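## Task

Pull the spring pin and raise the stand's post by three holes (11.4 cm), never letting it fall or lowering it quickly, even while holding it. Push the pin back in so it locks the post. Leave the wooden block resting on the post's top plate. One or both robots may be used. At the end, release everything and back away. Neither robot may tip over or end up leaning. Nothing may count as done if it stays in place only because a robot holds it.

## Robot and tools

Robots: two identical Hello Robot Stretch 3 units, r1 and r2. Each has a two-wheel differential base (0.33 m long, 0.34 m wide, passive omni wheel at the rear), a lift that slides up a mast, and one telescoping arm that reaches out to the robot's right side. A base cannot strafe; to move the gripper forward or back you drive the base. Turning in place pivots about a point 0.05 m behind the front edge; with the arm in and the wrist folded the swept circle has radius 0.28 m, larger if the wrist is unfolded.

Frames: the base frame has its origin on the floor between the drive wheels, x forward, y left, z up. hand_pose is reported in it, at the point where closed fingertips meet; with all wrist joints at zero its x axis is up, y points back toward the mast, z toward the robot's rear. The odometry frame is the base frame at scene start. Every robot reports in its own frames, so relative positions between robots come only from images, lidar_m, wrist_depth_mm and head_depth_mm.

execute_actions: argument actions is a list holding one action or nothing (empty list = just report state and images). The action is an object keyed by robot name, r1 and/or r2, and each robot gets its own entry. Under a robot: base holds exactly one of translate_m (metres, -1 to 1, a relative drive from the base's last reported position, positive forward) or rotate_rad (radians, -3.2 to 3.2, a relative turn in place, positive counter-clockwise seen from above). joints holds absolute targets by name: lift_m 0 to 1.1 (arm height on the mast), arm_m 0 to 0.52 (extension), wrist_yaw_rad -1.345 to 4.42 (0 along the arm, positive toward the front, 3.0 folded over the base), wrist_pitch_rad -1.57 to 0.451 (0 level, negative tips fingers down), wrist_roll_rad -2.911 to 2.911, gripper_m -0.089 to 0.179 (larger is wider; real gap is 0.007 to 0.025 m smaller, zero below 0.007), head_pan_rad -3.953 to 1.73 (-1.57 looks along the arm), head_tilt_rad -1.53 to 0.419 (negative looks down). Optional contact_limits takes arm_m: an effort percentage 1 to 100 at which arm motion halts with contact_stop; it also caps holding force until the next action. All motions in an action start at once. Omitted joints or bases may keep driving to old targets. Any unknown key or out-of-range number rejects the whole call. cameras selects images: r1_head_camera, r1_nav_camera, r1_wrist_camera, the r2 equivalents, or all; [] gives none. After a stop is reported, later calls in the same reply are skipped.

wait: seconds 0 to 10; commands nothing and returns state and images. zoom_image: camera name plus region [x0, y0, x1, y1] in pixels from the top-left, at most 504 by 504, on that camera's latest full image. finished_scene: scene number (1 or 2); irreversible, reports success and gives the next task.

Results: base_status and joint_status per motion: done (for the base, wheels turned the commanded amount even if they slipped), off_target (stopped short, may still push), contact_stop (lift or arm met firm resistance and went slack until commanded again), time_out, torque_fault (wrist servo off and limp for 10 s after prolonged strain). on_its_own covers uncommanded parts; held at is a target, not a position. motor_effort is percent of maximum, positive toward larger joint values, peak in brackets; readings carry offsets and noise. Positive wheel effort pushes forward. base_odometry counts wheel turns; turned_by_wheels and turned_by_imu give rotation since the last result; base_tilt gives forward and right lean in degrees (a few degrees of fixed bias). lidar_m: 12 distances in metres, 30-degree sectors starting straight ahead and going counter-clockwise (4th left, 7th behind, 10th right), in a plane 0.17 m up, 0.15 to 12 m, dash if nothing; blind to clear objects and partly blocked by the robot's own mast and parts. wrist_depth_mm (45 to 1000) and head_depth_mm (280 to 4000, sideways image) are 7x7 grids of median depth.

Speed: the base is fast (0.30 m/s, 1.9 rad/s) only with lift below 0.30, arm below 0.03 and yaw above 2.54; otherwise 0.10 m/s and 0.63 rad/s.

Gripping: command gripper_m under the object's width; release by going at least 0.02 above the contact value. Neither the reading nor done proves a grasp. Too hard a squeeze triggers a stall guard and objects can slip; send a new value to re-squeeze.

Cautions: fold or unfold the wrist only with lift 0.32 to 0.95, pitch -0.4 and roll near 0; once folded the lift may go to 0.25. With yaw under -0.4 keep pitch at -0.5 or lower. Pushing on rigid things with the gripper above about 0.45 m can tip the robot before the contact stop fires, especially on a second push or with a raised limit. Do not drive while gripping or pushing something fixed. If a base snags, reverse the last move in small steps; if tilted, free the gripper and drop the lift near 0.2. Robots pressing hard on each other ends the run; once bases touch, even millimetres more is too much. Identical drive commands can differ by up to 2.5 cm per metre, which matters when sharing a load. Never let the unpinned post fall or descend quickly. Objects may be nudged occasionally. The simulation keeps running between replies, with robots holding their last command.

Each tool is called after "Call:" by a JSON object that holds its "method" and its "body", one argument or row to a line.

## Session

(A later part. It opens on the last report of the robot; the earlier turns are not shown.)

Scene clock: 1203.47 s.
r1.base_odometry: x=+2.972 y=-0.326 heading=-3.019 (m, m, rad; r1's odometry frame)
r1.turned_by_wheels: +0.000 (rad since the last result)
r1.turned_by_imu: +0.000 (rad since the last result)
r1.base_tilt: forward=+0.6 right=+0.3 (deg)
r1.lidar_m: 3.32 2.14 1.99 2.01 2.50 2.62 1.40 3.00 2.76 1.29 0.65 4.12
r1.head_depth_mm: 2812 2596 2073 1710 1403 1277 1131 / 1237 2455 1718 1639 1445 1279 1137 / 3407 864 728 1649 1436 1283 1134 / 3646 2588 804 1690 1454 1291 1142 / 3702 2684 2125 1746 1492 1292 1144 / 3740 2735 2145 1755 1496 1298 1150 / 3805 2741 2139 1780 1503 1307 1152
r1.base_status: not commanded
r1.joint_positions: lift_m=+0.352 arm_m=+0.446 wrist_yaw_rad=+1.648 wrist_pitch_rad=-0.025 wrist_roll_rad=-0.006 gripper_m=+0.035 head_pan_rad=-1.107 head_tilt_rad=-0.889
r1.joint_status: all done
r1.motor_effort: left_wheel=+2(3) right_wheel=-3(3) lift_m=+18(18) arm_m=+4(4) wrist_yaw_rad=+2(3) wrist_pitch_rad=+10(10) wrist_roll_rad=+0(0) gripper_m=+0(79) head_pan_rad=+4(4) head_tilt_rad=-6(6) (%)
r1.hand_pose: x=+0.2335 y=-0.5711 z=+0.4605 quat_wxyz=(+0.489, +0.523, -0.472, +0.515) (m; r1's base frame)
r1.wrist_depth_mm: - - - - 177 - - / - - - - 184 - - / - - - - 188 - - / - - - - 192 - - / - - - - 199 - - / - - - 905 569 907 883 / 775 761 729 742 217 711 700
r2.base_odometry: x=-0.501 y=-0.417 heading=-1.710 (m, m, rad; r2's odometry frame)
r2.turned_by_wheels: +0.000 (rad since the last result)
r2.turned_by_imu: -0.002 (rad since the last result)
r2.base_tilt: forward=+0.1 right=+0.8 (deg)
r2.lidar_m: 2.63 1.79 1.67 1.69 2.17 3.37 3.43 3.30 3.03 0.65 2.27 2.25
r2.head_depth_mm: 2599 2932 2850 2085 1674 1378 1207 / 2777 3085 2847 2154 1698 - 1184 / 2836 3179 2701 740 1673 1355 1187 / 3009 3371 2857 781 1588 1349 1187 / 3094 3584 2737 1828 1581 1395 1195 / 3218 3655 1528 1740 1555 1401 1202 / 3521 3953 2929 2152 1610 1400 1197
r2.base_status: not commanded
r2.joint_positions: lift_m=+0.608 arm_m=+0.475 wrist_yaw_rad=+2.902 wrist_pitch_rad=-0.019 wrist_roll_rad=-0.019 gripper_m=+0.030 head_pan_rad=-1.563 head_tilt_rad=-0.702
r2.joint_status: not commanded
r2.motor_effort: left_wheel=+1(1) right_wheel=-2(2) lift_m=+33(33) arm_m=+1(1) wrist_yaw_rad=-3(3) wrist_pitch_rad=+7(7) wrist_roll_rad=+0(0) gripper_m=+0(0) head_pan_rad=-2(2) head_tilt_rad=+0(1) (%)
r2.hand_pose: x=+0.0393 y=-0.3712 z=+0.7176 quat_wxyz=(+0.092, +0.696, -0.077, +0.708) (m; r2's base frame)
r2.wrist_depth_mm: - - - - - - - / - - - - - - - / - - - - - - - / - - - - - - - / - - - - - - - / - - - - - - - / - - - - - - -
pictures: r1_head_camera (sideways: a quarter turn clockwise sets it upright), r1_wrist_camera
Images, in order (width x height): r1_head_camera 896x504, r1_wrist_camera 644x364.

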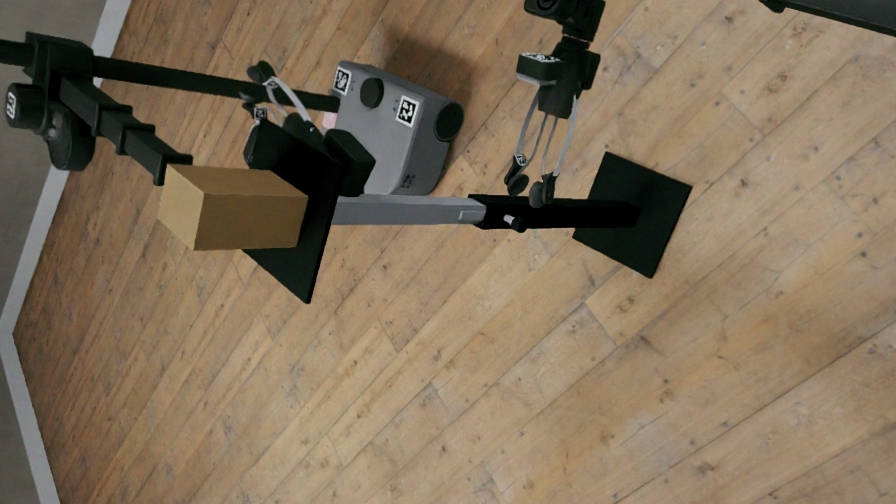

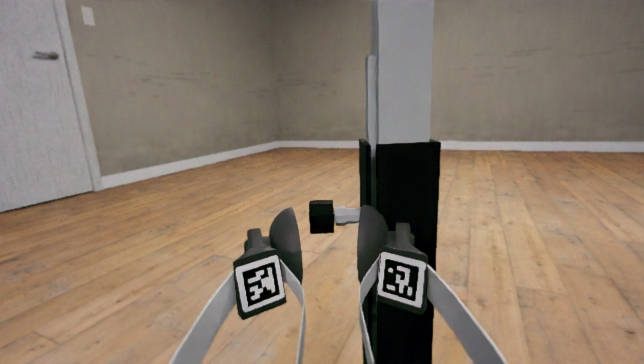

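Call:
{"method": "execute_actions", "body": {
  "actions": [
    {"r1": {"joints": {"arm_m": 0.435}}}
  ],
  "cameras": []
}}

Call:
{"method": "execute_actions", "body": {
  "actions": [
    {"r1": {"base": {"translate_m": 0.015}}}
  ],
  "cameras": ["r1_head_camera", "r1_wrist_camera"]
}}

Call:
{"method": "zoom_image", "body": {
  "camera": "r1_wrist_camera",
  "region": [240, 120, 460, 320]
}}

Scene clock: 1247.33 s.
r1.base_odometry: x=+2.972 y=-0.326 heading=-3.019 (m, m, rad; r1's odometry frame)
r1.turned_by_wheels: +0.000 (rad since the last result)
r1.turned_by_imu: +0.000 (rad since the last result)
r1.base_tilt: forward=+0.6 right=+0.3 (deg)
r1.lidar_m: 3.31 2.15 1.99 2.01 2.50 2.62 1.39 3.00 2.75 1.29 0.65 4.11
r1.head_depth_mm: 2813 2605 2075 1708 1456 1277 1135 / 1233 2443 1703 1633 1442 1283 1132 / 3385 861 729 1644 1413 1285 1137 / 3650 2585 802 1701 1458 1290 1139 / 3704 2705 2113 1761 1494 1295 1143 / 3763 2701 2128 1763 1489 1300 1149 / 3764 2714 2152 1777 1499 1304 1153
r1.base_status: not commanded
r1.joint_positions: lift_m=+0.352 arm_m=+0.435 wrist_yaw_rad=+1.648 wrist_pitch_rad=-0.025 wrist_roll_rad=-0.006 gripper_m=+0.035 head_pan_rad=-1.107 head_tilt_rad=-0.889
r1.joint_status: all done
r1.motor_effort: left_wheel=+2(3) right_wheel=-2(2) lift_m=+18(18) arm_m=-3(2) wrist_yaw_rad=+3(3) wrist_pitch_rad=+11(11) wrist_roll_rad=+0(0) gripper_m=+0(0) head_pan_rad=+4(4) head_tilt_rad=-6(6) (%)
r1.hand_pose: x=+0.2335 y=-0.5606 z=+0.4605 quat_wxyz=(+0.489, +0.523, -0.472, +0.515) (m; r1's base frame)
r1.wrist_depth_mm: - - - - 173 - - / - - - - 181 - - / - - - - 187 - - / - - - - 188 - - / - - - - 193 - - / - - - 943 864 913 896 / 759 762 743 749 214 704 689
r2.base_odometry: x=-0.501 y=-0.417 heading=-1.710 (m, m, rad; r2's odometry frame)
r2.turned_by_wheels: +0.000 (rad since the last result)
r2.turned_by_imu: -0.001 (rad since the last result)
r2.base_tilt: forward=+0.1 right=+0.8 (deg)
r2.lidar_m: 2.64 1.79 1.67 1.70 2.16 3.37 3.44 3.28 3.03 0.66 2.27 2.25
r2.head_depth_mm: 2643 2930 2851 2107 1670 1383 1208 / 2719 2996 2874 2175 1694 - 1187 / 2866 3245 2715 739 1660 1356 1184 / 2982 3409 2892 783 1630 1348 1191 / 3144 3608 2751 1815 1581 1413 1188 / 3272 3709 1515 1745 1539 1401 1198 / 3500 3954 2981 2172 1596 1413 1197
r2.base_status: not commanded
r2.joint_positions: lift_m=+0.608 arm_m=+0.475 wrist_yaw_rad=+2.902 wrist_pitch_rad=-0.019 wrist_roll_rad=-0.019 gripper_m=+0.030 head_pan_rad=-1.563 head_tilt_rad=-0.702
r2.joint_status: not commanded
r2.motor_effort: left_wheel=+2(1) right_wheel=-2(2) lift_m=+33(32) arm_m=+1(2) wrist_yaw_rad=-2(3) wrist_pitch_rad=+7(7) wrist_roll_rad=+0(0) gripper_m=+0(0) head_pan_rad=-3(3) head_tilt_rad=+0(1) (%)
r2.hand_pose: x=+0.0393 y=-0.3712 z=+0.7176 quat_wxyz=(+0.092, +0.696, -0.077, +0.708) (m; r2's base frame)
r2.wrist_depth_mm: - - - - - - - / - - - - - - - / - - - - - - - / - - - - - - - / - - - - - - - / - - - - - - - / - - - - - - -
pictures: none
No camera images: the call's "cameras" was empty. Leave "cameras" out to get every camera's image.

Scene clock: 1248.80 s.
r1.base_odometry: x=+2.957 y=-0.328 heading=-3.019 (m, m, rad; r1's odometry frame)
r1.turned_by_wheels: +0.000 (rad since the last result)
r1.turned_by_imu: +0.000 (rad since the last result)
r1.base_tilt: forward=+0.6 right=+0.4 (deg)
r1.lidar_m: 3.30 2.14 1.99 2.00 2.49 2.63 1.41 3.01 2.77 1.29 0.65 4.09
r1.head_depth_mm: 2724 2505 2060 1716 1448 1277 1132 / 1230 2530 1641 1633 1443 1282 1133 / 3411 672 721 1609 1399 1284 1140 / 3623 2681 1932 1738 1486 1293 1144 / 3733 2682 2123 1749 1488 1302 1145 / 3729 2689 2138 1753 1498 1298 1146 / 3764 2737 2146 1771 1496 1304 1154
r1.base_status: done
r1.joint_positions: lift_m=+0.352 arm_m=+0.435 wrist_yaw_rad=+1.648 wrist_pitch_rad=-0.025 wrist_roll_rad=-0.006 gripper_m=+0.035 head_pan_rad=-1.107 head_tilt_rad=-0.889
r1.joint_status: not commanded
r1.motor_effort: left_wheel=+2(6) right_wheel=-2(3) lift_m=+18(18) arm_m=-3(3) wrist_yaw_rad=+3(2) wrist_pitch_rad=+10(10) wrist_roll_rad=+0(0) gripper_m=+0(0) head_pan_rad=+4(4) head_tilt_rad=-6(6) (%)
r1.hand_pose: x=+0.2335 y=-0.5606 z=+0.4605 quat_wxyz=(+0.489, +0.523, -0.472, +0.515) (m; r1's base frame)
r1.wrist_depth_mm: - - - - 162 - - / - - - - 167 - - / - - - - 172 - - / - - - - 173 - - / - - - - 180 - - / - - - 918 188 895 884 / 761 741 740 738 198 706 695
r2.base_odometry: x=-0.501 y=-0.417 heading=-1.710 (m, m, rad; r2's odometry frame)
r2.turned_by_wheels: +0.000 (rad since the last result)
r2.turned_by_imu: +0.000 (rad since the last result)
r2.base_tilt: forward=+0.0 right=+0.8 (deg)
r2.lidar_m: 2.63 1.79 1.67 1.70 2.17 3.37 3.44 3.28 3.04 0.65 2.26 2.24
r2.head_depth_mm: 2611 2880 2818 2107 1656 1385 1206 / 2747 3058 2844 2137 1691 - 1180 / 2870 3127 2703 738 1663 1353 1194 / 2968 3319 2895 783 1693 1355 1192 / 3181 3509 2739 1812 1586 1398 1202 / 3216 3719 1551 1751 1048 1406 1198 / 3520 3930 2905 2161 1665 1404 1205
r2.base_status: not commanded
r2.joint_positions: lift_m=+0.608 arm_m=+0.475 wrist_yaw_rad=+2.902 wrist_pitch_rad=-0.019 wrist_roll_rad=-0.019 gripper_m=+0.030 head_pan_rad=-1.563 head_tilt_rad=-0.702
r2.joint_status: not commanded
r2.motor_effort: left_wheel=+1(2) right_wheel=-2(2) lift_m=+33(33) arm_m=+2(2) wrist_yaw_rad=-3(3) wrist_pitch_rad=+7(7) wrist_roll_rad=+0(0) gripper_m=+0(1) head_pan_rad=-2(3) head_tilt_rad=+1(1) (%)
r2.hand_pose: x=+0.0393 y=-0.3712 z=+0.7176 quat_wxyz=(+0.092, +0.696, -0.077, +0.708) (m; r2's base frame)
r2.wrist_depth_mm: - - - - - - - / - - - - - - - / - - - - - - - / - - - - - - - / - - - - - - - / - - - - - - - / - - - - - - -
pictures: r1_head_camera (sideways: a quarter turn clockwise sets it upright), r1_wrist_camera
Images, in order (width x height): r1_head_camera 896x504, r1_wrist_camera 644x364.

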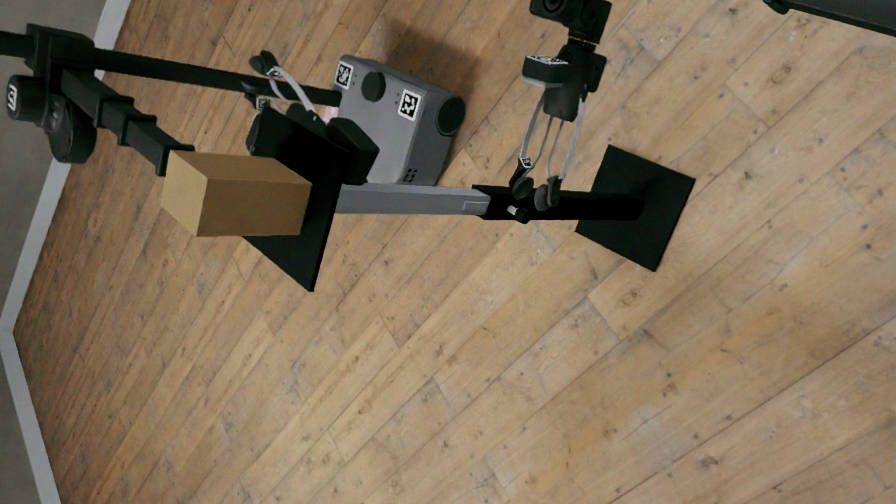

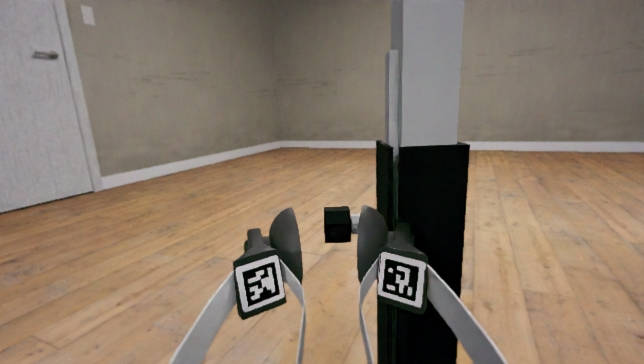

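Region (240, 120, 460, 320) of r1_wrist_camera's 644x364 image, scaled by 2.291; it fills the top 458 rows of this view, and the rest is white.

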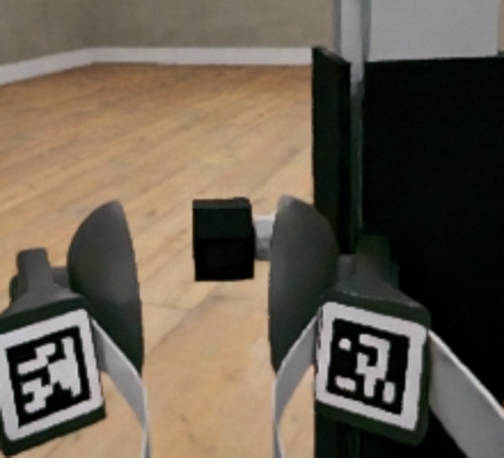

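Call:
{"method": "execute_actions", "body": {
  "actions": [
    {"r1": {"base": {"translate_m": 0.009}}}
  ],
  "cameras": ["r1_head_camera", "r1_wrist_camera"]
}}

Call:
{"method": "zoom_image", "body": {
  "camera": "r1_wrist_camera",
  "region": [240, 120, 460, 320]
}}

Call:
{"method": "zoom_image", "body": {
  "camera": "r1_head_camera",
  "region": [440, 130, 620, 260]
}}

Scene clock: 1274.00 s.
r1.base_odometry: x=+2.948 y=-0.329 heading=-3.019 (m, m, rad; r1's odometry frame)
r1.turned_by_wheels: +0.000 (rad since the last result)
r1.turned_by_imu: +0.000 (rad since the last result)
r1.base_tilt: forward=+0.5 right=+0.2 (deg)
r1.lidar_m: 3.29 2.14 1.98 2.01 2.48 2.64 1.42 3.02 2.77 1.28 0.64 4.09
r1.head_depth_mm: 1321 2525 2011 1724 1446 1274 1130 / 1230 2446 996 1625 1441 1283 1129 / 3435 670 712 1629 1407 1283 1137 / 3661 2688 1929 1747 1488 1288 1143 / 3707 2702 2124 1742 1489 1294 1146 / 3739 2706 2129 1753 1496 1303 1147 / 3768 2742 2145 1771 1497 1303 1153
r1.base_status: done
r1.joint_positions: lift_m=+0.352 arm_m=+0.435 wrist_yaw_rad=+1.648 wrist_pitch_rad=-0.025 wrist_roll_rad=-0.006 gripper_m=+0.035 head_pan_rad=-1.107 head_tilt_rad=-0.889
r1.joint_status: not commanded
r1.motor_effort: left_wheel=+2(7) right_wheel=-2(3) lift_m=+18(18) arm_m=-3(3) wrist_yaw_rad=+3(2) wrist_pitch_rad=+10(10) wrist_roll_rad=+0(0) gripper_m=+0(1) head_pan_rad=+4(4) head_tilt_rad=-6(6) (%)
r1.hand_pose: x=+0.2335 y=-0.5606 z=+0.4605 quat_wxyz=(+0.489, +0.523, -0.472, +0.515) (m; r1's base frame)
r1.wrist_depth_mm: - - - - 153 - - / - - - - 159 - - / - - - - 164 - - / - - - - 167 - - / - - - - 170 - - / - - - 960 179 872 898 / 759 770 733 735 186 701 700
r2.base_odometry: x=-0.501 y=-0.417 heading=-1.710 (m, m, rad; r2's odometry frame)
r2.turned_by_wheels: +0.000 (rad since the last result)
r2.turned_by_imu: -0.001 (rad since the last result)
r2.base_tilt: forward=+0.0 right=+0.8 (deg)
r2.lidar_m: 2.63 1.79 1.67 1.70 2.17 3.37 3.44 3.29 3.05 0.65 2.27 2.25
r2.head_depth_mm: 2617 2892 2810 2093 1663 1384 1207 / 2719 3043 2827 2124 1716 - 1186 / 2865 3190 2705 737 1675 1365 1189 / 3010 3358 2864 783 1689 1345 1191 / 3176 3527 2594 1811 1597 1398 1195 / 3185 3670 2530 1697 1015 1398 1202 / 3494 3986 2916 2148 1655 1401 1206
r2.base_status: not commanded
r2.joint_positions: lift_m=+0.608 arm_m=+0.475 wrist_yaw_rad=+2.902 wrist_pitch_rad=-0.019 wrist_roll_rad=-0.019 gripper_m=+0.030 head_pan_rad=-1.563 head_tilt_rad=-0.702
r2.joint_status: not commanded
r2.motor_effort: left_wheel=+2(1) right_wheel=-2(2) lift_m=+33(32) arm_m=+2(2) wrist_yaw_rad=-4(3) wrist_pitch_rad=+7(7) wrist_roll_rad=+0(0) gripper_m=+0(0) head_pan_rad=-3(2) head_tilt_rad=+1(0) (%)
r2.hand_pose: x=+0.0393 y=-0.3712 z=+0.7176 quat_wxyz=(+0.092, +0.696, -0.077, +0.708) (m; r2's base frame)
r2.wrist_depth_mm: - - - - - - - / - - - - - - - / - - - - - - - / - - - - - - - / - - - - - - - / - - - - - - - / - - - - - - -
pictures: r1_head_camera (sideways: a quarter turn clockwise sets it upright), r1_wrist_camera
Images, in order (width x height): r1_head_camera 896x504, r1_wrist_camera 644x364.

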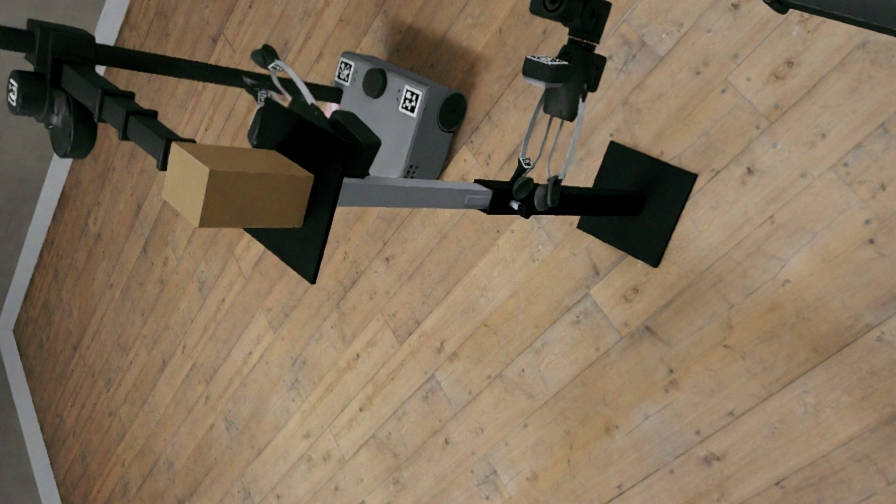

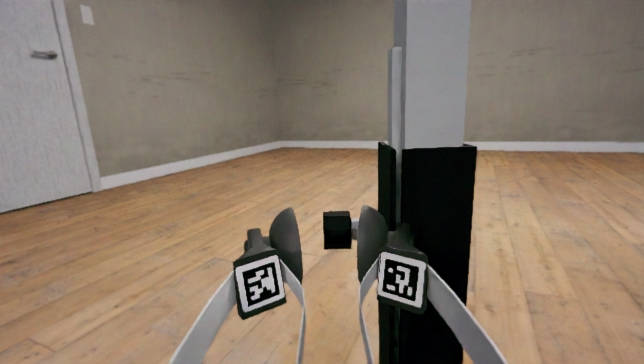

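Region (240, 120, 460, 320) of r1_wrist_camera's 644x364 image, scaled by 2.291; it fills the top 458 rows of this view, and the rest is white.

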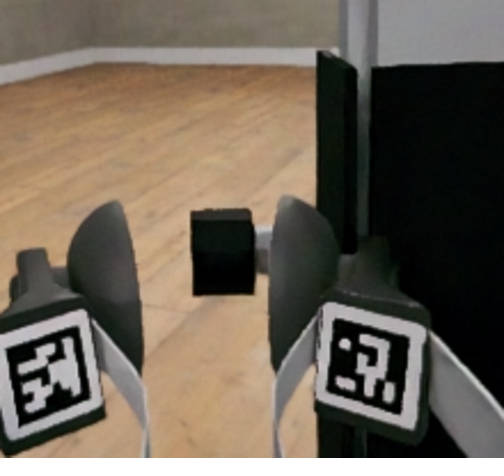

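Region (440, 130, 620, 260) of r1_head_camera's 896x504 image, scaled by 2.800, with more detail than that image has.

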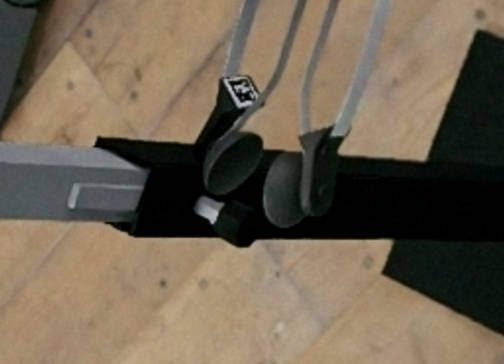

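Call:
{"method": "execute_actions", "body": {
  "actions": [
    {"r1": {"base": {"translate_m": 0.006}}}
  ],
  "cameras": ["r1_head_camera", "r1_wrist_camera"]
}}

Call:
{"method": "zoom_image", "body": {
  "camera": "r1_wrist_camera",
  "region": [240, 120, 460, 320]
}}

Call:
{"method": "zoom_image", "body": {
  "camera": "r1_head_camera",
  "region": [440, 130, 620, 260]
}}

Scene clock: 1284.93 s.
r1.base_odometry: x=+2.942 y=-0.329 heading=-3.021 (m, m, rad; r1's odometry frame)
r1.turned_by_wheels: -0.002 (rad since the last result)
r1.turned_by_imu: -0.003 (rad since the last result)
r1.base_tilt: forward=+0.7 right=+0.2 (deg)
r1.lidar_m: 3.29 2.14 1.98 2.00 2.48 2.65 1.42 3.02 2.77 1.28 0.64 4.07
r1.head_depth_mm: 2733 2532 2023 1715 1500 1270 1131 / 1231 2451 905 1623 1437 1277 1133 / 3420 670 708 1608 1405 1284 1137 / 3700 2679 1952 1744 1485 1289 1141 / 3719 2699 2120 1755 1488 1296 1144 / 3763 2713 2141 1767 1492 1301 1151 / 3808 2747 2146 1763 1504 1308 1154
r1.base_status: done
r1.joint_positions: lift_m=+0.352 arm_m=+0.435 wrist_yaw_rad=+1.648 wrist_pitch_rad=-0.025 wrist_roll_rad=-0.006 gripper_m=+0.035 head_pan_rad=-1.107 head_tilt_rad=-0.889
r1.joint_status: not commanded
r1.on_its_own: right_wheel is at rest, and its effort (+31) is outside its rest range (-18 to +18)
r1.motor_effort: left_wheel=-18(20) right_wheel=+31(33) lift_m=+18(18) arm_m=-2(3) wrist_yaw_rad=+2(2) wrist_pitch_rad=+10(11) wrist_roll_rad=+0(0) gripper_m=+1(0) head_pan_rad=+4(4) head_tilt_rad=-7(6) (%)
r1.hand_pose: x=+0.2334 y=-0.5605 z=+0.4605 quat_wxyz=(+0.489, +0.523, -0.472, +0.515) (m; r1's base frame)
r1.wrist_depth_mm: - - - - 151 - - / - - - - 158 - - / - - - - 161 - - / - - - - 161 - - / - - - - 167 - - / - - - 908 173 886 883 / 793 752 751 732 184 693 686
r2.base_odometry: x=-0.501 y=-0.417 heading=-1.710 (m, m, rad; r2's odometry frame)
r2.turned_by_wheels: +0.000 (rad since the last result)
r2.turned_by_imu: -0.001 (rad since the last result)
r2.base_tilt: forward=+0.1 right=+0.8 (deg)
r2.lidar_m: 2.64 1.78 1.67 1.69 2.17 3.36 3.44 3.30 3.04 0.65 2.27 2.24
r2.head_depth_mm: 2617 2930 2822 2094 1672 1384 1204 / 2739 3076 2809 2135 1686 - 1189 / 2877 3160 2704 741 1684 1360 1184 / 2981 3433 2907 781 1675 1352 1194 / 3129 3543 2557 1800 1585 1398 1193 / 3217 3697 2527 1757 1016 1408 1197 / 3532 3920 2927 2175 1660 1405 1212
r2.base_status: not commanded
r2.joint_positions: lift_m=+0.608 arm_m=+0.475 wrist_yaw_rad=+2.902 wrist_pitch_rad=-0.019 wrist_roll_rad=-0.019 gripper_m=+0.030 head_pan_rad=-1.563 head_tilt_rad=-0.702
r2.joint_status: not commanded
r2.motor_effort: left_wheel=+1(1) right_wheel=-2(2) lift_m=+33(33) arm_m=+2(2) wrist_yaw_rad=-3(3) wrist_pitch_rad=+7(7) wrist_roll_rad=+0(0) gripper_m=-1(0) head_pan_rad=-2(3) head_tilt_rad=+0(1) (%)
r2.hand_pose: x=+0.0393 y=-0.3712 z=+0.7176 quat_wxyz=(+0.092, +0.696, -0.077, +0.708) (m; r2's base frame)
r2.wrist_depth_mm: - - - - - - - / - - - - - - - / - - - - - - - / - - - - - - - / - - - - - - - / - - - - - - - / - - - - - - -
pictures: r1_head_camera (sideways: a quarter turn clockwise sets it upright), r1_wrist_camera
Images, in order (width x height): r1_head_camera 896x504, r1_wrist_camera 644x364.

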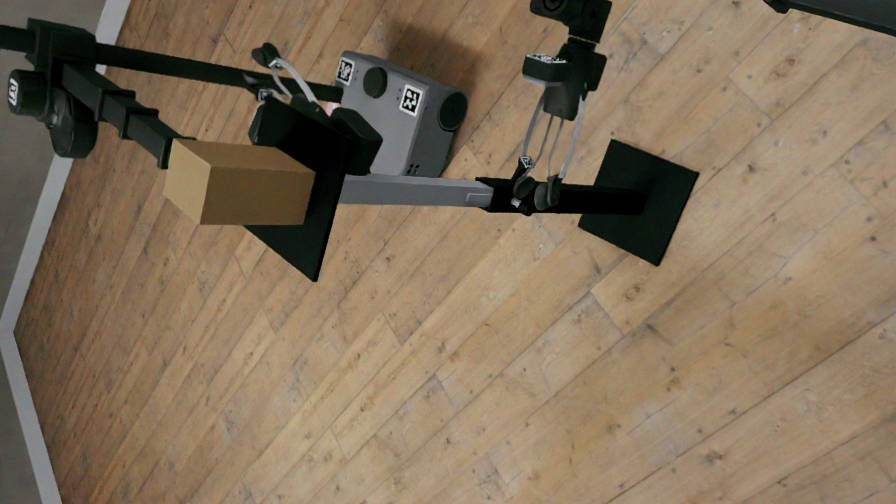

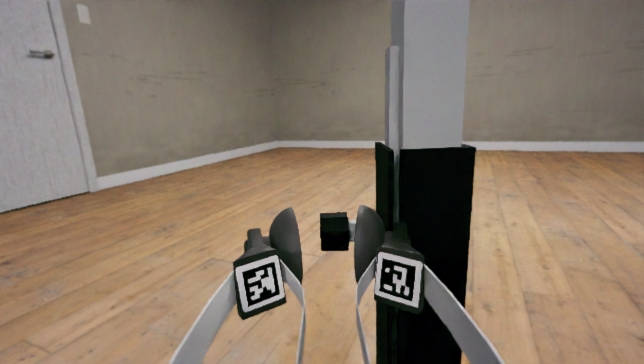

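Region (240, 120, 460, 320) of r1_wrist_camera's 644x364 image, scaled by 2.291; it fills the top 458 rows of this view, and the rest is white.

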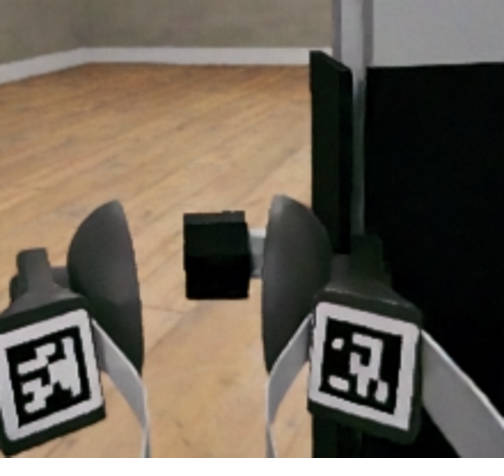

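Region (440, 130, 620, 260) of r1_head_camera's 896x504 image, scaled by 2.800, with more detail than that image has.

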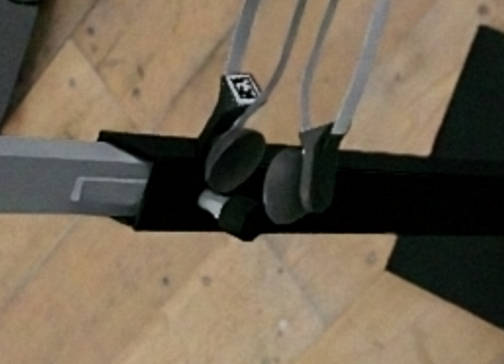

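Call:
{"method": "execute_actions", "body": {
  "actions": [
    {"r1": {"base": {"translate_m": -0.002}, "joints": {"arm_m": 0.430}}}
  ],
  "cameras": ["r1_head_camera", "r1_wrist_camera"]
}}

Call:
{"method": "zoom_image", "body": {
  "camera": "r1_wrist_camera",
  "region": [240, 120, 460, 320]
}}

Call:
{"method": "zoom_image", "body": {
  "camera": "r1_head_camera",
  "region": [440, 130, 620, 260]
}}

Scene clock: 1299.70 s.
r1.base_odometry: x=+2.944 y=-0.329 heading=-3.021 (m, m, rad; r1's odometry frame)
r1.turned_by_wheels: +0.000 (rad since the last result)
r1.turned_by_imu: +0.001 (rad since the last result)
r1.base_tilt: forward=+0.7 right=+0.3 (deg)
r1.lidar_m: 3.29 2.13 1.98 2.00 2.49 2.64 1.42 3.00 2.76 1.28 0.64 4.08
r1.head_depth_mm: 1334 2526 2000 1708 1497 1278 1131 / 1233 2466 904 1620 1441 1283 1132 / 3436 668 707 1616 1402 1288 1139 / 3690 2692 1936 1732 1489 1292 1143 / 3721 2683 2126 1745 1489 1297 1142 / 3770 2722 2135 1762 1500 1300 1150 / 3756 2732 2144 1764 1500 1301 1153
r1.base_status: done
r1.joint_positions: lift_m=+0.352 arm_m=+0.430 wrist_yaw_rad=+1.644 wrist_pitch_rad=-0.025 wrist_roll_rad=-0.006 gripper_m=+0.035 head_pan_rad=-1.107 head_tilt_rad=-0.889
r1.joint_status: all done
r1.motor_effort: left_wheel=+0(18) right_wheel=+1(27) lift_m=+18(18) arm_m=-4(3) wrist_yaw_rad=+8(9) wrist_pitch_rad=+11(11) wrist_roll_rad=+0(0) gripper_m=-2(2) head_pan_rad=+4(4) head_tilt_rad=-6(6) (%)
r1.hand_pose: x=+0.2335 y=-0.5568 z=+0.4605 quat_wxyz=(+0.490, +0.522, -0.473, +0.513) (m; r1's base frame)
r1.wrist_depth_mm: - - - - 151 - - / - - - - 157 - - / - - - - 161 - - / - - - - 162 - - / - - - - 166 - - / - - - 955 - 890 901 / 774 752 738 711 184 720 704
r2.base_odometry: x=-0.501 y=-0.417 heading=-1.710 (m, m, rad; r2's odometry frame)
r2.turned_by_wheels: +0.000 (rad since the last result)
r2.turned_by_imu: -0.001 (rad since the last result)
r2.base_tilt: forward=+0.0 right=+0.8 (deg)
r2.lidar_m: 2.62 1.79 1.67 1.69 2.17 3.37 3.42 3.31 3.05 0.65 2.26 2.24
r2.head_depth_mm: 2623 2880 2829 2095 1659 1381 1200 / 2737 2999 2823 2156 1693 - 1185 / 2854 3228 2705 741 1658 1352 1189 / 2998 3364 2860 782 1682 1343 1196 / 3187 3521 2625 1800 1592 1401 1196 / 3245 3724 2545 1746 1015 1408 1207 / 3430 3985 2904 2145 1657 1409 1197
r2.base_status: not commanded
r2.joint_positions: lift_m=+0.608 arm_m=+0.475 wrist_yaw_rad=+2.902 wrist_pitch_rad=-0.019 wrist_roll_rad=-0.019 gripper_m=+0.030 head_pan_rad=-1.563 head_tilt_rad=-0.702
r2.joint_status: not commanded
r2.motor_effort: left_wheel=+1(1) right_wheel=-2(2) lift_m=+33(33) arm_m=+2(2) wrist_yaw_rad=-3(3) wrist_pitch_rad=+7(7) wrist_roll_rad=+0(0) gripper_m=+0(1) head_pan_rad=-2(2) head_tilt_rad=+1(0) (%)
r2.hand_pose: x=+0.0393 y=-0.3712 z=+0.7176 quat_wxyz=(+0.092, +0.696, -0.077, +0.708) (m; r2's base frame)
r2.wrist_depth_mm: - - - - - - - / - - - - - - - / - - - - - - - / - - - - - - - / - - - - - - - / - - - - - - - / - - - - - - -
pictures: r1_head_camera (sideways: a quarter turn clockwise sets it upright), r1_wrist_camera
Images, in order (width x height): r1_head_camera 896x504, r1_wrist_camera 644x364.

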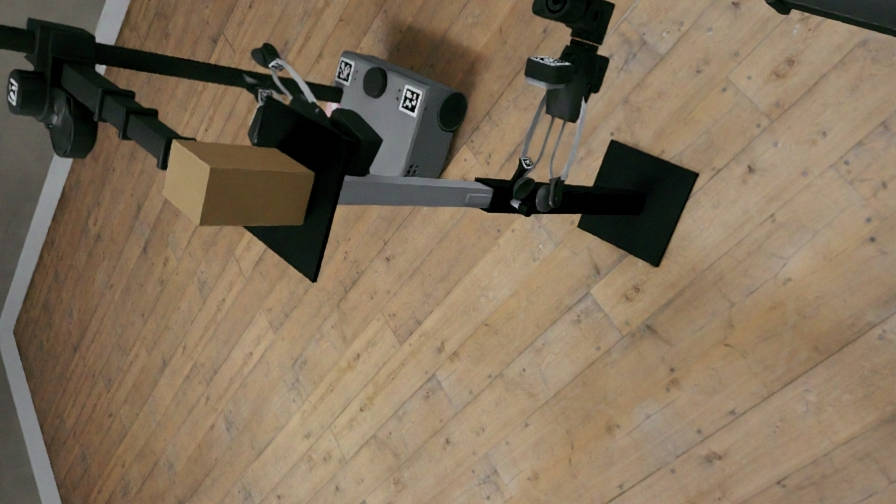

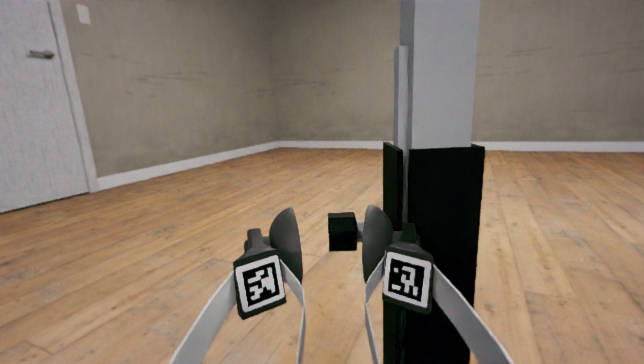

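Region (240, 120, 460, 320) of r1_wrist_camera's 644x364 image, scaled by 2.291; it fills the top 458 rows of this view, and the rest is white.

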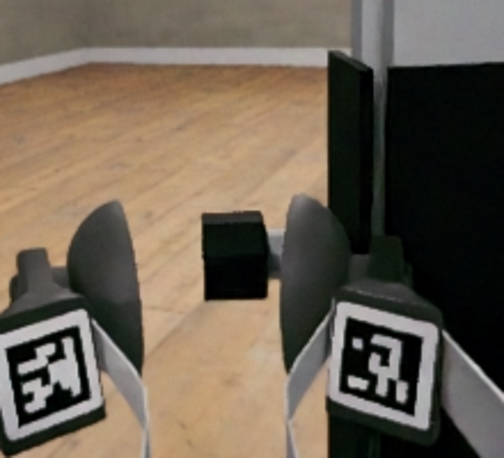

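Region (440, 130, 620, 260) of r1_head_camera's 896x504 image, scaled by 2.800, with more detail than that image has.

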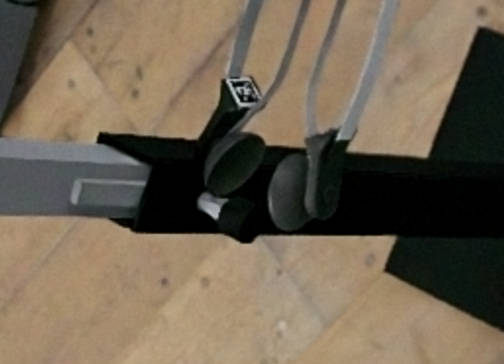

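Call:
{"method": "execute_actions", "body": {
  "actions": [
    {"r1": {"joints": {"arm_m": 0.420, "gripper_m": 0.025}}}
  ],
  "cameras": ["r1_head_camera", "r1_wrist_camera"]
}}

Call:
{"method": "zoom_image", "body": {
  "camera": "r1_wrist_camera",
  "region": [240, 120, 460, 320]
}}

Call:
{"method": "zoom_image", "body": {
  "camera": "r1_head_camera",
  "region": [440, 130, 620, 260]
}}

Scene clock: 1312.90 s.
r1.base_odometry: x=+2.944 y=-0.329 heading=-3.021 (m, m, rad; r1's odometry frame)
r1.turned_by_wheels: +0.000 (rad since the last result)
r1.turned_by_imu: +0.000 (rad since the last result)
r1.base_tilt: forward=+0.6 right=+0.2 (deg)
r1.lidar_m: 3.32 2.14 1.98 2.00 2.48 2.65 1.42 3.01 2.76 1.28 0.64 4.09
r1.head_depth_mm: 1319 2505 2010 1720 1492 1274 1132 / 1231 2447 906 1628 1443 1276 1137 / 3436 668 707 1611 1404 1292 1134 / 3617 2676 1935 1730 1486 1294 1137 / 3713 2700 2117 1745 1485 1297 1146 / 3759 2708 2121 1753 1494 1299 1148 / 3775 2747 2156 1760 1501 1307 1153
r1.base_status: not commanded
r1.joint_positions: lift_m=+0.352 arm_m=+0.420 wrist_yaw_rad=+1.632 wrist_pitch_rad=-0.025 wrist_roll_rad=-0.006 gripper_m=+0.025 head_pan_rad=-1.107 head_tilt_rad=-0.889
r1.joint_status: all done
r1.on_its_own: wrist_yaw_rad is at rest, and its effort (+23) is outside its rest range (-12 to +12)
r1.motor_effort: left_wheel=-2(3) right_wheel=+3(5) lift_m=+18(18) arm_m=-5(5) wrist_yaw_rad=+23(34) wrist_pitch_rad=+11(11) wrist_roll_rad=+0(0) gripper_m=-4(49) head_pan_rad=+4(4) head_tilt_rad=-6(6) (%)
r1.hand_pose: x=+0.2337 y=-0.5499 z=+0.4604 quat_wxyz=(+0.493, +0.519, -0.476, +0.511) (m; r1's base frame)
r1.wrist_depth_mm: - - - - 170 - - / - - - - 163 - - / - - - - 168 - - / - - - - 163 - - / - - - - 168 - - / - - - 920 176 850 890 / 772 765 737 738 197 718 689
r2.base_odometry: x=-0.501 y=-0.417 heading=-1.710 (m, m, rad; r2's odometry frame)
r2.turned_by_wheels: +0.000 (rad since the last result)
r2.turned_by_imu: -0.001 (rad since the last result)
r2.base_tilt: forward=+0.0 right=+0.8 (deg)
r2.lidar_m: 2.64 1.79 1.67 1.69 2.17 3.38 3.43 3.29 3.03 0.65 2.26 2.24
r2.head_depth_mm: 2604 2896 2818 2095 1671 1387 1206 / 2771 3020 2835 2147 1693 - 1186 / 2890 3181 2718 739 1665 1356 1184 / 3027 3365 2887 783 1579 1353 1187 / 3147 3536 2613 1797 1592 1403 1191 / 3239 3753 2552 1748 1059 1396 1198 / 3489 3918 2925 2150 1645 1406 1199
r2.base_status: not commanded
r2.joint_positions: lift_m=+0.608 arm_m=+0.475 wrist_yaw_rad=+2.902 wrist_pitch_rad=-0.019 wrist_roll_rad=-0.019 gripper_m=+0.030 head_pan_rad=-1.563 head_tilt_rad=-0.702
r2.joint_status: not commanded
r2.motor_effort: left_wheel=+1(1) right_wheel=-2(2) lift_m=+33(33) arm_m=+1(3) wrist_yaw_rad=-3(3) wrist_pitch_rad=+7(6) wrist_roll_rad=+0(0) gripper_m=-1(0) head_pan_rad=-2(3) head_tilt_rad=+1(0) (%)
r2.hand_pose: x=+0.0393 y=-0.3712 z=+0.7176 quat_wxyz=(+0.092, +0.696, -0.077, +0.708) (m; r2's base frame)
r2.wrist_depth_mm: - - - - - - - / - - - - - - - / - - - - - - - / - - - - - - - / - - - - - - - / - - - - - - - / - - - - - - -
pictures: r1_head_camera (sideways: a quarter turn clockwise sets it upright), r1_wrist_camera
Images, in order (width x height): r1_head_camera 896x504, r1_wrist_camera 644x364.

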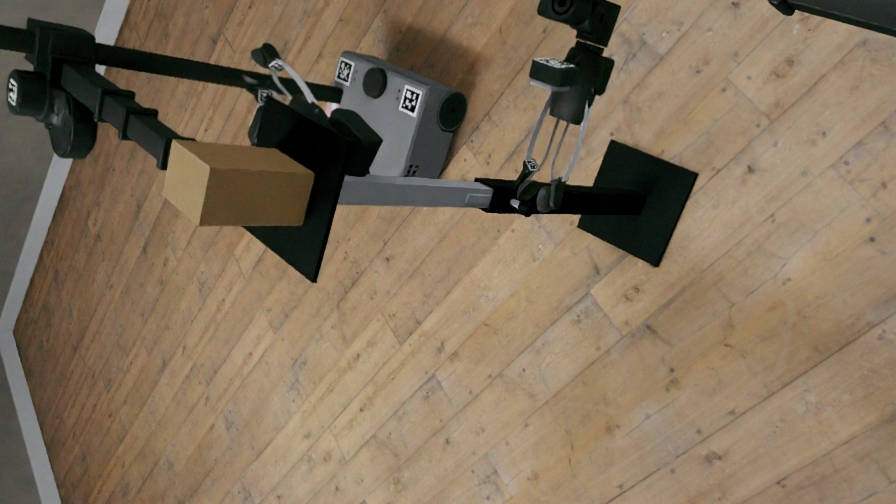

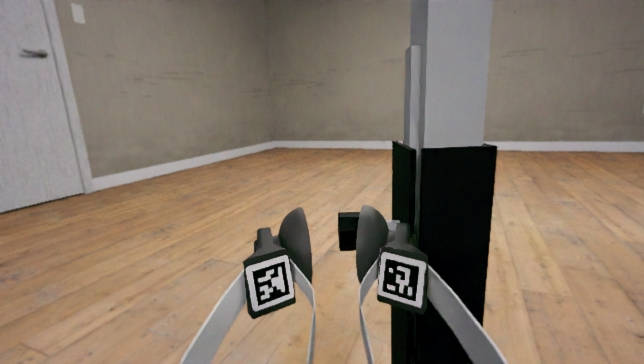

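Region (240, 120, 460, 320) of r1_wrist_camera's 644x364 image, scaled by 2.291; it fills the top 458 rows of this view, and the rest is white.

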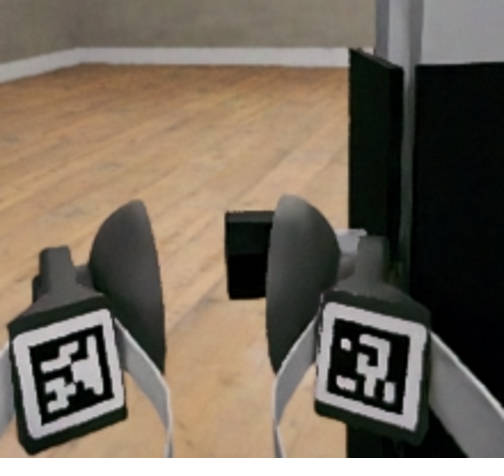

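Region (440, 130, 620, 260) of r1_head_camera's 896x504 image, scaled by 2.800, with more detail than that image has.

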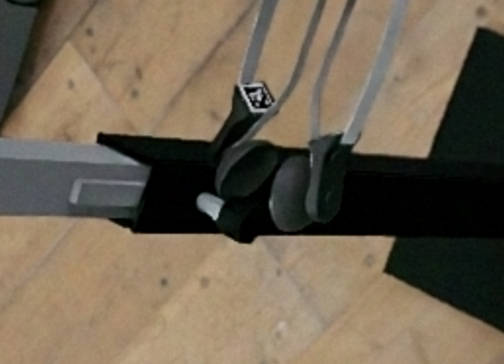

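Call:
{"method": "execute_actions", "body": {
  "actions": [
    {"r1": {"base": {"translate_m": -0.02}}}
  ],
  "cameras": []
}}

Call:
{"method": "execute_actions", "body": {
  "actions": [
    {"r1": {"joints": {"arm_m": 0.452, "gripper_m": 0.085, "wrist_yaw_rad": 1.80}}}
  ],
  "cameras": ["r1_head_camera", "r1_wrist_camera"]
}}

Call:
{"method": "zoom_image", "body": {
  "camera": "r1_head_camera",
  "region": [440, 130, 620, 260]
}}

Scene clock: 1423.27 s.
r1.base_odometry: x=+2.964 y=-0.327 heading=-3.021 (m, m, rad; r1's odometry frame)
r1.turned_by_wheels: +0.000 (rad since the last result)
r1.turned_by_imu: +0.000 (rad since the last result)
r1.base_tilt: forward=+0.6 right=+0.2 (deg)
r1.lidar_m: 3.32 2.15 1.99 2.01 2.49 2.63 1.40 3.01 2.75 1.29 0.65 4.11
r1.head_depth_mm: 2809 2616 2073 1703 1499 1276 1130 / 1228 2433 1646 1626 1439 1280 1133 / 3402 693 726 1605 1409 1285 1136 / 3634 2589 1924 1742 1454 1295 1143 / 3669 2689 2111 1759 1490 1300 1145 / 3693 2720 2127 1758 1490 1305 1152 / 3771 2746 2135 1764 1500 1301 1152
r1.base_status: done
r1.joint_positions: lift_m=+0.352 arm_m=+0.420 wrist_yaw_rad=+1.647 wrist_pitch_rad=-0.025 wrist_roll_rad=-0.006 gripper_m=+0.025 head_pan_rad=-1.107 head_tilt_rad=-0.889
r1.joint_status: not commanded
r1.motor_effort: left_wheel=+2(5) right_wheel=-1(4) lift_m=+18(18) arm_m=-3(5) wrist_yaw_rad=+4(23) wrist_pitch_rad=+10(11) wrist_roll_rad=+0(0) gripper_m=-1(4) head_pan_rad=+4(3) head_tilt_rad=-7(6) (%)
r1.hand_pose: x=+0.2335 y=-0.5458 z=+0.4605 quat_wxyz=(+0.489, +0.523, -0.472, +0.514) (m; r1's base frame)
r1.wrist_depth_mm: - - - - 192 - - / - - - - 182 - - / - - - - 186 - - / - - - - 184 - - / - - - - 189 - - / - - - 902 194 853 860 / 790 762 750 743 225 698 700
r2.base_odometry: x=-0.501 y=-0.417 heading=-1.710 (m, m, rad; r2's odometry frame)
r2.turned_by_wheels: +0.000 (rad since the last result)
r2.turned_by_imu: -0.001 (rad since the last result)
r2.base_tilt: forward=+0.1 right=+0.8 (deg)
r2.lidar_m: 2.64 1.79 1.67 1.69 2.17 3.37 3.44 3.30 3.05 0.65 2.27 2.25
r2.head_depth_mm: 2639 2862 2817 2075 1664 1390 1207 / 2745 3047 2827 2131 1690 - 1195 / 2857 3177 2700 741 1668 1350 1190 / 2973 3462 2922 781 1581 1340 1197 / 3118 3527 2753 1792 1556 1390 1194 / 3230 3661 1536 1748 1558 1407 1198 / 3481 3975 2943 2151 1644 1399 1206
r2.base_status: not commanded
r2.joint_positions: lift_m=+0.608 arm_m=+0.475 wrist_yaw_rad=+2.902 wrist_pitch_rad=-0.019 wrist_roll_rad=-0.019 gripper_m=+0.030 head_pan_rad=-1.563 head_tilt_rad=-0.702
r2.joint_status: not commanded
r2.motor_effort: left_wheel=+1(1) right_wheel=-2(2) lift_m=+32(33) arm_m=+2(2) wrist_yaw_rad=-3(3) wrist_pitch_rad=+7(6) wrist_roll_rad=+0(0) gripper_m=-1(1) head_pan_rad=-2(2) head_tilt_rad=+1(0) (%)
r2.hand_pose: x=+0.0393 y=-0.3712 z=+0.7176 quat_wxyz=(+0.092, +0.696, -0.077, +0.708) (m; r2's base frame)
r2.wrist_depth_mm: - - - - - - - / - - - - - - - / - - - - - - - / - - - - - - - / - - - - - - - / - - - - - - - / - - - - - - -
pictures: none
No camera images: the call's "cameras" was empty. Leave "cameras" out to get every camera's image.

Scene clock: 1424.50 s.
r1.base_odometry: x=+2.964 y=-0.327 heading=-3.021 (m, m, rad; r1's odometry frame)
r1.turned_by_wheels: +0.000 (rad since the last result)
r1.turned_by_imu: +0.000 (rad since the last result)
r1.base_tilt: forward=+0.6 right=+0.3 (deg)
r1.lidar_m: 3.30 2.15 1.99 2.00 2.49 2.62 1.40 3.01 2.76 1.28 0.65 4.11
r1.head_depth_mm: 2802 2601 2068 1710 1412 1278 1129 / 1233 2440 1644 1626 1448 1282 1133 / 3372 691 727 1610 1406 1283 1136 / 3644 2580 1941 1735 1455 1291 1147 / 3686 2686 2119 1750 1495 1302 1142 / 3746 2717 2129 1757 1493 1303 1152 / 3765 2739 2132 1769 1499 1309 1150
r1.base_status: not commanded
r1.joint_positions: lift_m=+0.352 arm_m=+0.452 wrist_yaw_rad=+1.797 wrist_pitch_rad=-0.025 wrist_roll_rad=-0.006 gripper_m=+0.085 head_pan_rad=-1.107 head_tilt_rad=-0.889
r1.joint_status: all done
r1.motor_effort: left_wheel=+2(2) right_wheel=-1(1) lift_m=+18(18) arm_m=+4(4) wrist_yaw_rad=+4(4) wrist_pitch_rad=+10(10) wrist_roll_rad=+0(0) gripper_m=+0(79) head_pan_rad=+4(4) head_tilt_rad=-6(6) (%)
r1.hand_pose: x=+0.2277 y=-0.5394 z=+0.4605 quat_wxyz=(+0.449, +0.557, -0.432, +0.550) (m; r1's base frame)
r1.wrist_depth_mm: - - - - - 162 - / - - - - - 169 - / - - - - - 172 - / - - - - - 175 - / - - - - 202 181 - / - - 972 934 892 860 871 / 772 767 754 732 663 196 700
r2.base_odometry: x=-0.501 y=-0.417 heading=-1.710 (m, m, rad; r2's odometry frame)
r2.turned_by_wheels: +0.000 (rad since the last result)
r2.turned_by_imu: +0.000 (rad since the last result)
r2.base_tilt: forward=+0.0 right=+0.7 (deg)
r2.lidar_m: 2.63 1.79 1.67 1.69 2.17 3.38 3.43 3.29 3.04 0.65 2.27 2.24
r2.head_depth_mm: 2629 2899 2841 2074 1652 1380 1201 / 2724 3070 2837 2158 1702 - 1186 / 2889 3199 2734 741 1665 1350 1187 / 2984 3410 2881 783 1633 1349 1193 / 3163 3585 2757 1804 1584 1404 1192 / 3217 3653 1539 1748 1065 1396 1188 / 3513 3913 2939 2147 1610 1406 1205
r2.base_status: not commanded
r2.joint_positions: lift_m=+0.608 arm_m=+0.475 wrist_yaw_rad=+2.902 wrist_pitch_rad=-0.019 wrist_roll_rad=-0.019 gripper_m=+0.030 head_pan_rad=-1.563 head_tilt_rad=-0.702
r2.joint_status: not commanded
r2.motor_effort: left_wheel=+2(1) right_wheel=-2(2) lift_m=+33(32) arm_m=+2(2) wrist_yaw_rad=-4(3) wrist_pitch_rad=+7(7) wrist_roll_rad=+0(0) gripper_m=+0(1) head_pan_rad=-3(3) head_tilt_rad=+0(0) (%)
r2.hand_pose: x=+0.0393 y=-0.3712 z=+0.7176 quat_wxyz=(+0.092, +0.696, -0.077, +0.708) (m; r2's base frame)
r2.wrist_depth_mm: - - - - - - - / - - - - - - - / - - - - - - - / - - - - - - - / - - - - - - - / - - - - - - - / - - - - - - -
pictures: r1_head_camera (sideways: a quarter turn clockwise sets it upright), r1_wrist_camera
Images, in order (width x height): r1_head_camera 896x504, r1_wrist_camera 644x364.

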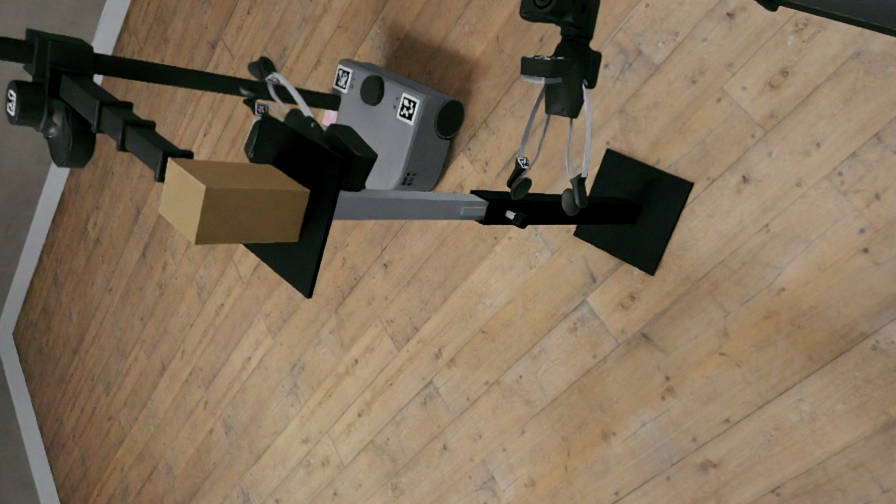

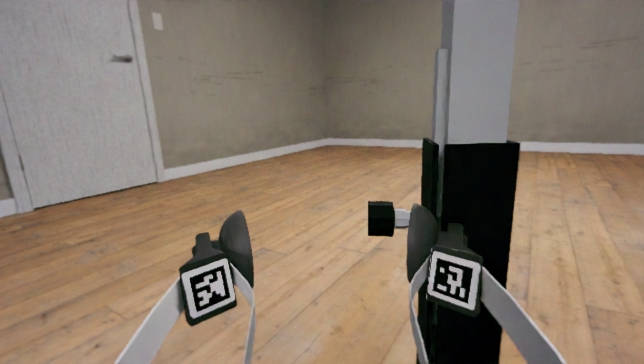

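Region (440, 130, 620, 260) of r1_head_camera's 896x504 image, scaled by 2.800, with more detail than that image has.

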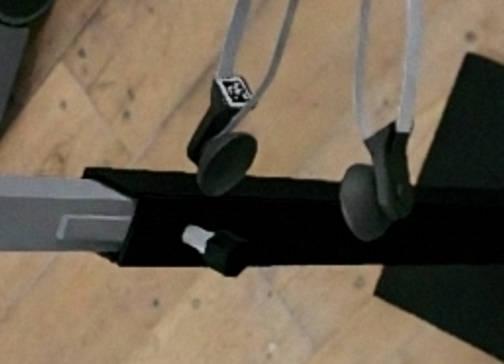

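Call:
{"method": "execute_actions", "body": {
  "actions": [
    {"r1": {"base": {"translate_m": 0.015}, "joints": {"arm_m": 0.449}}}
  ],
  "cameras": ["r1_head_camera", "r1_wrist_camera"]
}}

Call:
{"method": "zoom_image", "body": {
  "camera": "r1_wrist_camera",
  "region": [320, 120, 540, 320]
}}

Call:
{"method": "zoom_image", "body": {
  "camera": "r1_head_camera",
  "region": [440, 130, 620, 260]
}}

Scene clock: 1472.70 s.
r1.base_odometry: x=+2.949 y=-0.329 heading=-3.021 (m, m, rad; r1's odometry frame)
r1.turned_by_wheels: +0.000 (rad since the last result)
r1.turned_by_imu: +0.000 (rad since the last result)
r1.base_tilt: forward=+0.6 right=+0.3 (deg)
r1.lidar_m: 3.30 2.15 1.98 2.00 2.49 2.65 1.42 3.00 2.77 1.28 0.64 4.10
r1.head_depth_mm: 1332 2501 2013 1714 1404 1272 1132 / 1229 2456 962 1624 1442 1276 1133 / 3407 669 712 1610 1380 1284 1135 / 3629 2679 1933 1745 1481 1294 1139 / 3687 2685 2122 1753 1497 1296 1144 / 3765 2709 2134 1760 1494 1301 1150 / 3779 2713 2151 1766 1499 1303 1152
r1.base_status: done
r1.joint_positions: lift_m=+0.352 arm_m=+0.449 wrist_yaw_rad=+1.797 wrist_pitch_rad=-0.025 wrist_roll_rad=-0.006 gripper_m=+0.085 head_pan_rad=-1.107 head_tilt_rad=-0.889
r1.joint_status: all done
r1.motor_effort: left_wheel=+1(5) right_wheel=-1(3) lift_m=+18(18) arm_m=-3(4) wrist_yaw_rad=+3(4) wrist_pitch_rad=+10(11) wrist_roll_rad=+0(0) gripper_m=-1(0) head_pan_rad=+3(4) head_tilt_rad=-6(6) (%)
r1.hand_pose: x=+0.2277 y=-0.5369 z=+0.4605 quat_wxyz=(+0.449, +0.557, -0.432, +0.550) (m; r1's base frame)
r1.wrist_depth_mm: - - - - - 146 - / - - - - - 152 - / - - - - - 156 - / - - - - - 157 - / - - - - 186 165 - / - - 915 926 871 781 869 / 781 753 735 730 657 178 696
r2.base_odometry: x=-0.501 y=-0.417 heading=-1.710 (m, m, rad; r2's odometry frame)
r2.turned_by_wheels: +0.000 (rad since the last result)
r2.turned_by_imu: -0.001 (rad since the last result)
r2.base_tilt: forward=+0.0 right=+0.8 (deg)
r2.lidar_m: 2.63 1.79 1.67 1.69 2.17 3.38 3.44 3.30 3.02 0.65 2.26 2.25
r2.head_depth_mm: 2620 2924 2789 2107 1663 1390 1206 / 2704 3012 2856 2132 1693 - 1188 / 2861 3181 2730 740 1669 1363 1193 / 3051 3383 2878 781 1678 1347 1197 / 3169 3540 2627 1796 1581 1406 1190 / 3298 3688 2538 1736 1019 1399 1195 / 3500 3878 2936 2161 1646 1411 1199
r2.base_status: not commanded
r2.joint_positions: lift_m=+0.608 arm_m=+0.475 wrist_yaw_rad=+2.902 wrist_pitch_rad=-0.019 wrist_roll_rad=-0.019 gripper_m=+0.030 head_pan_rad=-1.563 head_tilt_rad=-0.702
r2.joint_status: not commanded
r2.motor_effort: left_wheel=+1(1) right_wheel=-2(2) lift_m=+32(33) arm_m=+2(1) wrist_yaw_rad=-3(3) wrist_pitch_rad=+7(7) wrist_roll_rad=+0(0) gripper_m=+0(0) head_pan_rad=-2(3) head_tilt_rad=+1(0) (%)
r2.hand_pose: x=+0.0393 y=-0.3712 z=+0.7176 quat_wxyz=(+0.092, +0.696, -0.077, +0.708) (m; r2's base frame)
r2.wrist_depth_mm: - - - - - - - / - - - - - - - / - - - - - - - / - - - - - - - / - - - - - - - / - - - - - - - / - - - - - - -
pictures: r1_head_camera (sideways: a quarter turn clockwise sets it upright), r1_wrist_camera
Images, in order (width x height): r1_head_camera 896x504, r1_wrist_camera 644x364.

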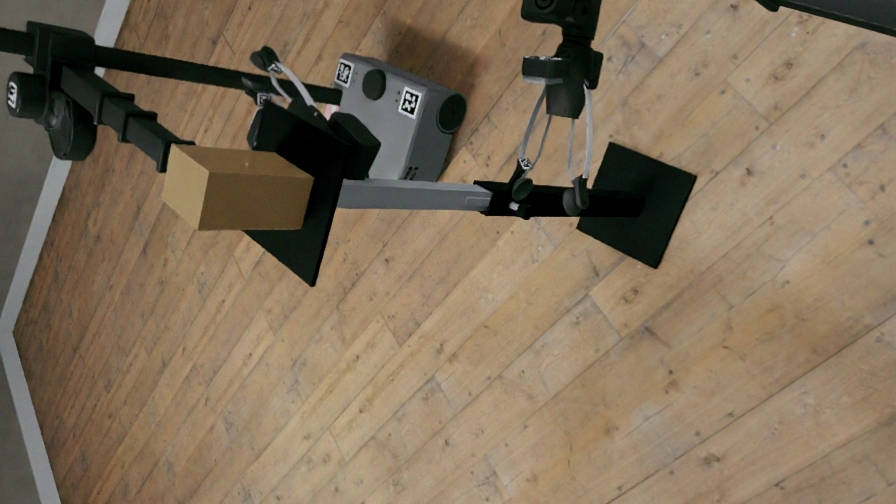

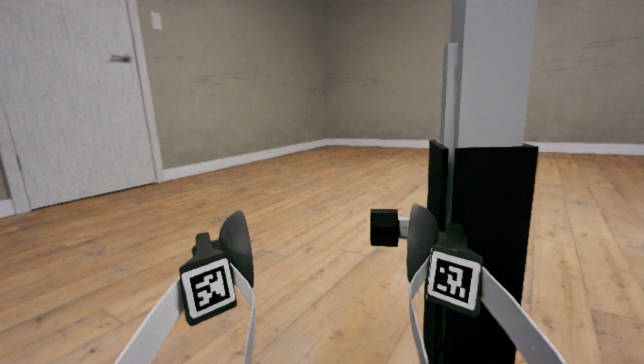

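Region (320, 120, 540, 320) of r1_wrist_camera's 644x364 image, scaled by 2.291; it fills the top 458 rows of this view, and the rest is white.

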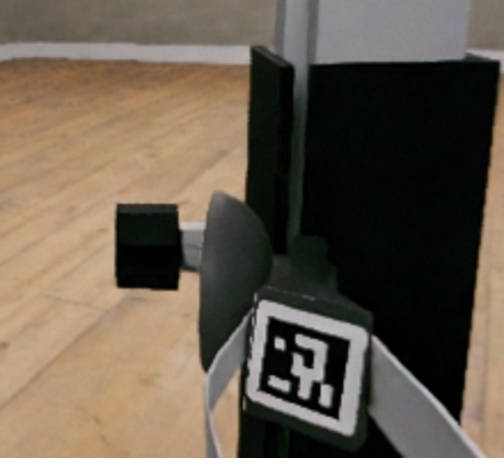

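Region (440, 130, 620, 260) of r1_head_camera's 896x504 image, scaled by 2.800, with more detail than that image has.

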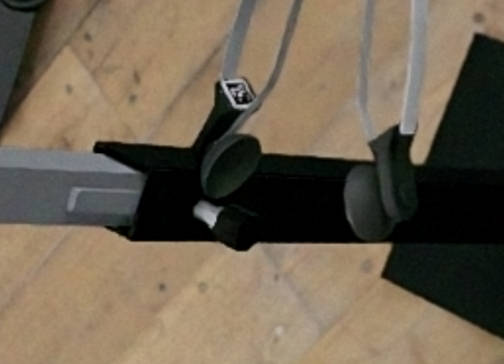

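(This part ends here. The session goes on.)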